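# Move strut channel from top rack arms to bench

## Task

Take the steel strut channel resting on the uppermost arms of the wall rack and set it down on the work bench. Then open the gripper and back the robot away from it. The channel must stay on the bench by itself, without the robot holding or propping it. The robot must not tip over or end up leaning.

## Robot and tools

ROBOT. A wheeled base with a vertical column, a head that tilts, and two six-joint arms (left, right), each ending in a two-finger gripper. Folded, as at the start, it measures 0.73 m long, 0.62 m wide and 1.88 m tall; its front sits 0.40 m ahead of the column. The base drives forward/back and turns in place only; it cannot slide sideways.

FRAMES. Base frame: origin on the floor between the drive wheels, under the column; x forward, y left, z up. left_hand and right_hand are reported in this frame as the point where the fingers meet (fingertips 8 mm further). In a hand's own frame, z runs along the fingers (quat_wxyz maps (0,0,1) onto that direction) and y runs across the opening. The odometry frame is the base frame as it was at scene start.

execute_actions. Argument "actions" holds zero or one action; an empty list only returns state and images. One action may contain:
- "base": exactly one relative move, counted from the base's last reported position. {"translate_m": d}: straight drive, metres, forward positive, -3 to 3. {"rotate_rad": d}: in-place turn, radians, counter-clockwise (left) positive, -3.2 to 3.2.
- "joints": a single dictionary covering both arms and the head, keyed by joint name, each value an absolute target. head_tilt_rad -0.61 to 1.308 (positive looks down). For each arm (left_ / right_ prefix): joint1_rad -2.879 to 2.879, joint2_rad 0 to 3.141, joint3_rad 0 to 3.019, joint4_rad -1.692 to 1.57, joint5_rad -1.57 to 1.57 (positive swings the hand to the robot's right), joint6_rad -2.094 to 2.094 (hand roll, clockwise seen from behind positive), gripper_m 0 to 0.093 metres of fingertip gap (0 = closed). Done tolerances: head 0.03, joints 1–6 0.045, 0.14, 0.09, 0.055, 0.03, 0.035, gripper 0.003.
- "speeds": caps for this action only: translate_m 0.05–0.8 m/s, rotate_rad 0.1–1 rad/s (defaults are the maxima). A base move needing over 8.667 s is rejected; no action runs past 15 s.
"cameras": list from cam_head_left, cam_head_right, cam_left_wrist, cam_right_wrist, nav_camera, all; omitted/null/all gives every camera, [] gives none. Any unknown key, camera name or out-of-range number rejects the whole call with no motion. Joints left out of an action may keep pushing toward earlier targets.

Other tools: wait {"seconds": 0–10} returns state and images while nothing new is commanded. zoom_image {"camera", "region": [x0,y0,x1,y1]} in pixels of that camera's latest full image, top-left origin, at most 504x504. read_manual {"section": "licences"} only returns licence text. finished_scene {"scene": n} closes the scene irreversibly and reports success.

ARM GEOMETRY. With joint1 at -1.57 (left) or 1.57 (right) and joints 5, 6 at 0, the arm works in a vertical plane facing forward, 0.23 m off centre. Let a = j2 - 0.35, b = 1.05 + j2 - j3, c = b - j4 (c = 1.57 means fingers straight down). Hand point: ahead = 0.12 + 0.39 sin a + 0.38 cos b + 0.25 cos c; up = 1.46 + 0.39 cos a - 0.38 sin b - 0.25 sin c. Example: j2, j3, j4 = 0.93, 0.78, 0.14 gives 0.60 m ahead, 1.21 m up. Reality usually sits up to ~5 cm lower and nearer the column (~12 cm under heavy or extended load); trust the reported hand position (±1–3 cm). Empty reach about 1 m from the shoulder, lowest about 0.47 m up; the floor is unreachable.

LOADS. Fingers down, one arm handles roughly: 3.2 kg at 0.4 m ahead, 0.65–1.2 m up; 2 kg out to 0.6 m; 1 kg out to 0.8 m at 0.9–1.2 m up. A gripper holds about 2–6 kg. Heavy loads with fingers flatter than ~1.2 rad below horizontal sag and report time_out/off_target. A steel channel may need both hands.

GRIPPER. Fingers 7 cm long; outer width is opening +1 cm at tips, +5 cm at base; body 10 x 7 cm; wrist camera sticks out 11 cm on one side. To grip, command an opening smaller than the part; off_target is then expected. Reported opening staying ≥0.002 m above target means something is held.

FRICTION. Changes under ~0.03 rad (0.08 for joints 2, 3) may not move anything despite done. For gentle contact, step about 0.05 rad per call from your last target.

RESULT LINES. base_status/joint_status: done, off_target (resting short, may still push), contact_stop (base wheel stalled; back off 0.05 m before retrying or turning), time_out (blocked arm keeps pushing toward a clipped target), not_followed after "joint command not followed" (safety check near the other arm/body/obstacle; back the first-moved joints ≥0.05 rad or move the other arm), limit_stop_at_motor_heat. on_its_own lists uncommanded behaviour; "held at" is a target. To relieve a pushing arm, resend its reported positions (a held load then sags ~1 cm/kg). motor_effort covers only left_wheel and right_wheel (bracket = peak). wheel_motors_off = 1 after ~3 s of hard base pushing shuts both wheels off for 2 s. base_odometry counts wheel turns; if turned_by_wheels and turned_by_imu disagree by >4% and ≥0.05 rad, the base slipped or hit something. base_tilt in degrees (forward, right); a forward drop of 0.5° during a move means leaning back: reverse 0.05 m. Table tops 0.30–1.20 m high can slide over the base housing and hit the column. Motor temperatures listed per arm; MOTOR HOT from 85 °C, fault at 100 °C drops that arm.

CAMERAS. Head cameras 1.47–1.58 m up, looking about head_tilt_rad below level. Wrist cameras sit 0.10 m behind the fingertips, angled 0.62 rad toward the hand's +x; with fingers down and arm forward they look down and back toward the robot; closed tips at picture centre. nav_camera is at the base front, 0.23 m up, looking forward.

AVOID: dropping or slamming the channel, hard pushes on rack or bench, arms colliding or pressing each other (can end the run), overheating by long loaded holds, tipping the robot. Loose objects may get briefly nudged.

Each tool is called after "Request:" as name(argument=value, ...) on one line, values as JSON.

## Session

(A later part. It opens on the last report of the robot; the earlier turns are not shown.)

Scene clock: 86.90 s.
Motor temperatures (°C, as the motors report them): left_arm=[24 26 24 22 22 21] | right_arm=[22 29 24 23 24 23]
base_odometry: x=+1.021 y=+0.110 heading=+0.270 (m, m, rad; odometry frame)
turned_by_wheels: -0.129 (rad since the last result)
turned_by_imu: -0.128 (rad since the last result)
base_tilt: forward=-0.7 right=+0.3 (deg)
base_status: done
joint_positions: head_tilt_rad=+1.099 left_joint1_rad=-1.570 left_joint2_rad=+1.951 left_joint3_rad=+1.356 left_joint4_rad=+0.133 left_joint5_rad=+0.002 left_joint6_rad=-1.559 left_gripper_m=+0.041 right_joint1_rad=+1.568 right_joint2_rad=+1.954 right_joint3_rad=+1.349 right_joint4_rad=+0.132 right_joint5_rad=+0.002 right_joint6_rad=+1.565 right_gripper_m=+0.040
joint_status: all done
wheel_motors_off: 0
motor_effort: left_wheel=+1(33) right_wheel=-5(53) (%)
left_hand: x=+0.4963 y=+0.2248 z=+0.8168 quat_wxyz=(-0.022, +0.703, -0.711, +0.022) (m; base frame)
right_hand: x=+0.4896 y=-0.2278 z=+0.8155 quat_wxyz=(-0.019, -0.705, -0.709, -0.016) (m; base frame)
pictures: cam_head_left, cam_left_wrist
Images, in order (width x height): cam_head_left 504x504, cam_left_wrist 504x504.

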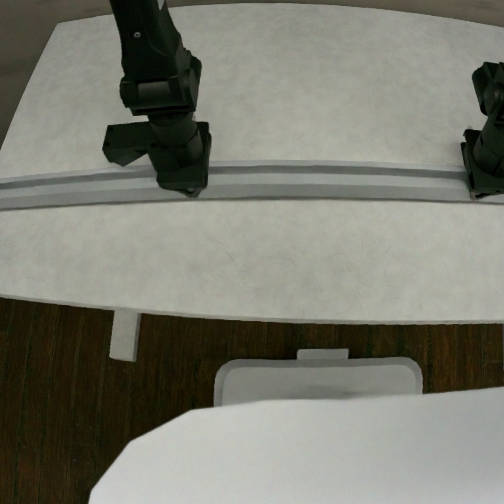

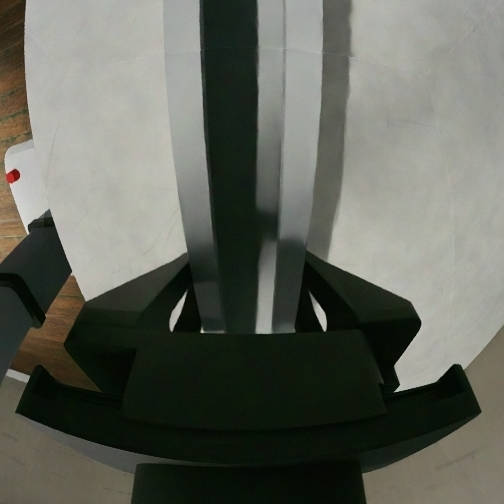

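Request:
execute_actions(actions=[{"base":{"translate_m":0.07},"joints":{"left_joint2_rad":1.93,"left_joint3_rad":1.41,"right_joint2_rad":1.93,"right_joint3_rad":1.41}}], cameras=[])

Request:
execute_actions(actions=[{"joints":{"left_joint2_rad":1.99,"left_joint3_rad":1.47,"right_joint2_rad":1.99,"right_joint3_rad":1.47}}], cameras=[])

Request:
execute_actions(actions=[{"joints":{"left_joint2_rad":2.05,"left_joint3_rad":1.53,"right_joint2_rad":2.05,"right_joint3_rad":1.53}}], cameras=[])

Request:
execute_actions(actions=[{"joints":{"left_joint2_rad":2.11,"left_joint3_rad":1.58,"right_joint2_rad":2.11,"right_joint3_rad":1.58}}], cameras=[])

Scene clock: 94.37 s.
Motor temperatures (°C, as the motors report them): left_arm=[24 26 24 22 22 21] | right_arm=[22 29 24 23 24 23]
base_odometry: x=+1.088 y=+0.129 heading=+0.269 (m, m, rad; odometry frame)
turned_by_wheels: -0.001 (rad since the last result)
turned_by_imu: -0.002 (rad since the last result)
base_tilt: forward=-0.6 right=+0.3 (deg)
base_status: done
joint_positions: head_tilt_rad=+1.100 left_joint1_rad=-1.570 left_joint2_rad=+2.036 left_joint3_rad=+1.425 left_joint4_rad=+0.142 left_joint5_rad=+0.000 left_joint6_rad=-1.559 left_gripper_m=+0.041 right_joint1_rad=+1.568 right_joint2_rad=+2.049 right_joint3_rad=+1.429 right_joint4_rad=+0.134 right_joint5_rad=+0.001 right_joint6_rad=+1.565 right_gripper_m=+0.040
joint_status: all done
wheel_motors_off: 0
motor_effort: left_wheel=+0(39) right_wheel=+1(53) (%)
left_hand: x=+0.4858 y=+0.2251 z=+0.7843 quat_wxyz=(-0.020, +0.703, -0.711, +0.019) (m; base frame)
right_hand: x=+0.4777 y=-0.2276 z=+0.7798 quat_wxyz=(-0.014, -0.705, -0.709, -0.012) (m; base frame)
pictures: none
No camera images: the call's "cameras" was empty. Leave "cameras" out to get every camera's image.

Scene clock: 95.13 s.
Motor temperatures (°C, as the motors report them): left_arm=[24 26 24 22 22 21] | right_arm=[22 29 24 23 24 23]
base_odometry: x=+1.088 y=+0.129 heading=+0.269 (m, m, rad; odometry frame)
turned_by_wheels: +0.000 (rad since the last result)
turned_by_imu: +0.000 (rad since the last result)
base_tilt: forward=-0.7 right=+0.3 (deg)
base_status: not commanded
joint_positions: head_tilt_rad=+1.100 left_joint1_rad=-1.570 left_joint2_rad=+2.078 left_joint3_rad=+1.485 left_joint4_rad=+0.140 left_joint5_rad=+0.000 left_joint6_rad=-1.559 left_gripper_m=+0.041 right_joint1_rad=+1.568 right_joint2_rad=+2.085 right_joint3_rad=+1.483 right_joint4_rad=+0.134 right_joint5_rad=+0.001 right_joint6_rad=+1.565 right_gripper_m=+0.040
joint_status: all done
wheel_motors_off: 0
motor_effort: left_wheel=+0(1) right_wheel=+2(2) (%)
left_hand: x=+0.4947 y=+0.2251 z=+0.7683 quat_wxyz=(-0.026, +0.703, -0.711, +0.025) (m; base frame)
right_hand: x=+0.4875 y=-0.2277 z=+0.7657 quat_wxyz=(-0.021, -0.705, -0.708, -0.019) (m; base frame)
pictures: none
No camera images: the call's "cameras" was empty. Leave "cameras" out to get every camera's image.

Scene clock: 95.93 s.
Motor temperatures (°C, as the motors report them): left_arm=[24 26 24 22 22 21] | right_arm=[22 29 24 23 24 23]
base_odometry: x=+1.088 y=+0.129 heading=+0.269 (m, m, rad; odometry frame)
turned_by_wheels: +0.000 (rad since the last result)
turned_by_imu: +0.000 (rad since the last result)
base_tilt: forward=-0.6 right=+0.2 (deg)
base_status: not commanded
joint_positions: head_tilt_rad=+1.100 left_joint1_rad=-1.570 left_joint2_rad=+2.138 left_joint3_rad=+1.542 left_joint4_rad=+0.141 left_joint5_rad=+0.003 left_joint6_rad=-1.562 left_gripper_m=+0.041 right_joint1_rad=+1.568 right_joint2_rad=+2.136 right_joint3_rad=+1.534 right_joint4_rad=+0.134 right_joint5_rad=+0.004 right_joint6_rad=+1.562 right_gripper_m=+0.040
joint_status: all done
wheel_motors_off: 0
motor_effort: left_wheel=+0(2) right_wheel=+2(2) (%)
left_hand: x=+0.4885 y=+0.2245 z=+0.7454 quat_wxyz=(-0.023, +0.704, -0.710, +0.025) (m; base frame)
right_hand: x=+0.4827 y=-0.2283 z=+0.7462 quat_wxyz=(-0.022, -0.704, -0.709, -0.017) (m; base frame)
pictures: none
No camera images: the call's "cameras" was empty. Leave "cameras" out to get every camera's image.

Scene clock: 96.50 s.
Motor temperatures (°C, as the motors report them): left_arm=[24 26 24 22 22 21] | right_arm=[22 29 24 23 24 23]
base_odometry: x=+1.088 y=+0.129 heading=+0.269 (m, m, rad; odometry frame)
turned_by_wheels: +0.000 (rad since the last result)
turned_by_imu: +0.000 (rad since the last result)
base_tilt: forward=-0.8 right=+0.3 (deg)
base_status: not commanded
joint_positions: head_tilt_rad=+1.100 left_joint1_rad=-1.570 left_joint2_rad=+2.141 left_joint3_rad=+1.550 left_joint4_rad=+0.129 left_joint5_rad=+0.003 left_joint6_rad=-1.562 left_gripper_m=+0.041 right_joint1_rad=+1.568 right_joint2_rad=+2.139 right_joint3_rad=+1.541 right_joint4_rad=+0.121 right_joint5_rad=+0.004 right_joint6_rad=+1.562 right_gripper_m=+0.040
joint_status: all done
wheel_motors_off: 0
motor_effort: left_wheel=+1(0) right_wheel=+1(2) (%)
left_hand: x=+0.4881 y=+0.2245 z=+0.7440 quat_wxyz=(-0.021, +0.704, -0.710, +0.022) (m; base frame)
right_hand: x=+0.4825 y=-0.2283 z=+0.7449 quat_wxyz=(-0.019, -0.704, -0.709, -0.015) (m; base frame)
pictures: none
No camera images: the call's "cameras" was empty. Leave "cameras" out to get every camera's image.

Request:
execute_actions(actions=[{"joints":{"left_gripper_m":0.093,"right_gripper_m":0.093,"left_joint3_rad":1.52,"right_joint3_rad":1.515}}], cameras=[])

Request:
execute_actions(actions=[{"joints":{"left_joint2_rad":2.05,"left_joint3_rad":1.465,"right_joint2_rad":2.05,"right_joint3_rad":1.46}}], cameras=[])

Request:
execute_actions(actions=[{"joints":{"left_joint2_rad":1.99,"left_joint3_rad":1.4,"right_joint2_rad":1.99,"right_joint3_rad":1.395}}], cameras=[])

Request:
execute_actions(actions=[{"joints":{"left_joint2_rad":1.85,"left_joint3_rad":1.28,"right_joint2_rad":1.85,"right_joint3_rad":1.28}}], cameras=[])

Request:
execute_actions(actions=[{"base":{"translate_m":-0.8},"joints":{"head_tilt_rad":0.6}}], cameras=["cam_head_left"])

Scene clock: 104.30 s.
Motor temperatures (°C, as the motors report them): left_arm=[24 26 24 22 22 21] | right_arm=[22 29 24 23 24 23]
base_odometry: x=+1.088 y=+0.129 heading=+0.269 (m, m, rad; odometry frame)
turned_by_wheels: +0.000 (rad since the last result)
turned_by_imu: -0.001 (rad since the last result)
base_tilt: forward=-0.7 right=+0.3 (deg)
base_status: not commanded
joint_positions: head_tilt_rad=+1.100 left_joint1_rad=-1.570 left_joint2_rad=+2.129 left_joint3_rad=+1.525 left_joint4_rad=+0.131 left_joint5_rad=+0.003 left_joint6_rad=-1.562 left_gripper_m=+0.093 right_joint1_rad=+1.568 right_joint2_rad=+2.131 right_joint3_rad=+1.521 right_joint4_rad=+0.125 right_joint5_rad=+0.003 right_joint6_rad=+1.562 right_gripper_m=+0.093
joint_status: all done
wheel_motors_off: 0
motor_effort: left_wheel=+1(1) right_wheel=+2(3) (%)
left_hand: x=+0.4816 y=+0.2245 z=+0.7490 quat_wxyz=(-0.017, +0.704, -0.710, +0.019) (m; base frame)
right_hand: x=+0.4764 y=-0.2282 z=+0.7482 quat_wxyz=(-0.016, -0.704, -0.710, -0.012) (m; base frame)
pictures: none
No camera images: the call's "cameras" was empty. Leave "cameras" out to get every camera's image.

Scene clock: 105.07 s.
Motor temperatures (°C, as the motors report them): left_arm=[24 26 24 22 22 21] | right_arm=[22 29 24 23 24 23]
base_odometry: x=+1.088 y=+0.129 heading=+0.269 (m, m, rad; odometry frame)
turned_by_wheels: +0.000 (rad since the last result)
turned_by_imu: +0.000 (rad since the last result)
base_tilt: forward=-0.6 right=+0.2 (deg)
base_status: not commanded
joint_positions: head_tilt_rad=+1.100 left_joint1_rad=-1.570 left_joint2_rad=+2.057 left_joint3_rad=+1.465 left_joint4_rad=+0.131 left_joint5_rad=+0.003 left_joint6_rad=-1.562 left_gripper_m=+0.093 right_joint1_rad=+1.568 right_joint2_rad=+2.063 right_joint3_rad=+1.459 right_joint4_rad=+0.128 right_joint5_rad=+0.003 right_joint6_rad=+1.562 right_gripper_m=+0.093
joint_status: all done
wheel_motors_off: 0
motor_effort: left_wheel=-1(1) right_wheel=+2(3) (%)
left_hand: x=+0.4938 y=+0.2246 z=+0.7760 quat_wxyz=(-0.021, +0.704, -0.710, +0.023) (m; base frame)
right_hand: x=+0.4854 y=-0.2281 z=+0.7738 quat_wxyz=(-0.019, -0.704, -0.709, -0.015) (m; base frame)
pictures: none
No camera images: the call's "cameras" was empty. Leave "cameras" out to get every camera's image.

Scene clock: 105.77 s.
Motor temperatures (°C, as the motors report them): left_arm=[24 25 24 22 22 21] | right_arm=[22 29 24 23 24 23]
base_odometry: x=+1.088 y=+0.129 heading=+0.269 (m, m, rad; odometry frame)
turned_by_wheels: +0.000 (rad since the last result)
turned_by_imu: +0.000 (rad since the last result)
base_tilt: forward=-0.6 right=+0.2 (deg)
base_status: not commanded
joint_positions: head_tilt_rad=+1.100 left_joint1_rad=-1.570 left_joint2_rad=+2.001 left_joint3_rad=+1.399 left_joint4_rad=+0.131 left_joint5_rad=+0.003 left_joint6_rad=-1.562 left_gripper_m=+0.093 right_joint1_rad=+1.568 right_joint2_rad=+2.006 right_joint3_rad=+1.393 right_joint4_rad=+0.128 right_joint5_rad=+0.003 right_joint6_rad=+1.562 right_gripper_m=+0.093
joint_status: all done
wheel_motors_off: 0
motor_effort: left_wheel=+1(1) right_wheel=+3(2) (%)
left_hand: x=+0.4898 y=+0.2246 z=+0.7974 quat_wxyz=(-0.018, +0.704, -0.710, +0.019) (m; base frame)
right_hand: x=+0.4827 y=-0.2281 z=+0.7958 quat_wxyz=(-0.016, -0.704, -0.710, -0.012) (m; base frame)
pictures: none
No camera images: the call's "cameras" was empty. Leave "cameras" out to get every camera's image.

Scene clock: 106.73 s.
Motor temperatures (°C, as the motors report them): left_arm=[24 25 24 22 22 21] | right_arm=[22 29 24 23 24 23]
base_odometry: x=+1.088 y=+0.129 heading=+0.269 (m, m, rad; odometry frame)
turned_by_wheels: +0.000 (rad since the last result)
turned_by_imu: +0.000 (rad since the last result)
base_tilt: forward=-0.7 right=+0.3 (deg)
base_status: not commanded
joint_positions: head_tilt_rad=+1.100 left_joint1_rad=-1.570 left_joint2_rad=+1.845 left_joint3_rad=+1.282 left_joint4_rad=+0.133 left_joint5_rad=+0.003 left_joint6_rad=-1.562 left_gripper_m=+0.093 right_joint1_rad=+1.568 right_joint2_rad=+1.850 right_joint3_rad=+1.283 right_joint4_rad=+0.131 right_joint5_rad=+0.003 right_joint6_rad=+1.562 right_gripper_m=+0.093
joint_status: all done
wheel_motors_off: 0
motor_effort: left_wheel=-1(1) right_wheel=+2(3) (%)
left_hand: x=+0.5157 y=+0.2246 z=+0.8574 quat_wxyz=(-0.033, +0.703, -0.709, +0.034) (m; base frame)
right_hand: x=+0.5126 y=-0.2280 z=+0.8553 quat_wxyz=(-0.033, -0.704, -0.709, -0.029) (m; base frame)
pictures: none
No camera images: the call's "cameras" was empty. Leave "cameras" out to get every camera's image.

Scene clock: 109.70 s.
Motor temperatures (°C, as the motors report them): left_arm=[24 25 24 22 22 21] | right_arm=[22 29 24 23 24 23]
base_odometry: x=+0.317 y=-0.084 heading=+0.269 (m, m, rad; odometry frame)
turned_by_wheels: +0.000 (rad since the last result)
turned_by_imu: -0.002 (rad since the last result)
base_tilt: forward=-0.7 right=+0.3 (deg)
base_status: done
joint_positions: head_tilt_rad=+0.617 left_joint1_rad=-1.570 left_joint2_rad=+1.845 left_joint3_rad=+1.278 left_joint4_rad=+0.133 left_joint5_rad=+0.003 left_joint6_rad=-1.562 left_gripper_m=+0.093 right_joint1_rad=+1.568 right_joint2_rad=+1.850 right_joint3_rad=+1.278 right_joint4_rad=+0.131 right_joint5_rad=+0.003 right_joint6_rad=+1.562 right_gripper_m=+0.093
joint_status: all done
wheel_motors_off: 0
motor_effort: left_wheel=+1(41) right_wheel=+0(58) (%)
left_hand: x=+0.5126 y=+0.2246 z=+0.8572 quat_wxyz=(-0.031, +0.703, -0.709, +0.032) (m; base frame)
right_hand: x=+0.5093 y=-0.2280 z=+0.8552 quat_wxyz=(-0.031, -0.704, -0.709, -0.027) (m; base frame)
pictures: cam_head_left
Images, in order (width x height): cam_head_left 504x504.

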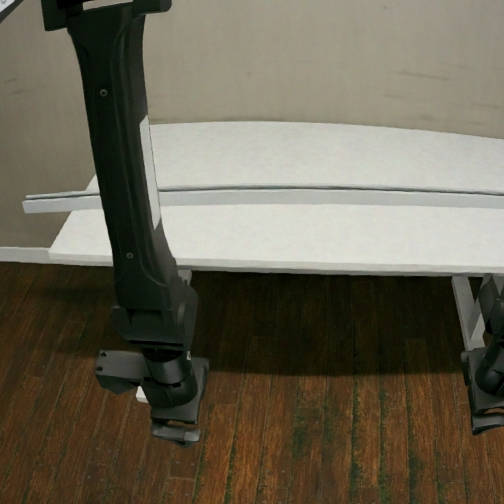

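Request:
finished_scene(scene=2)

The scene is finished: the task was done.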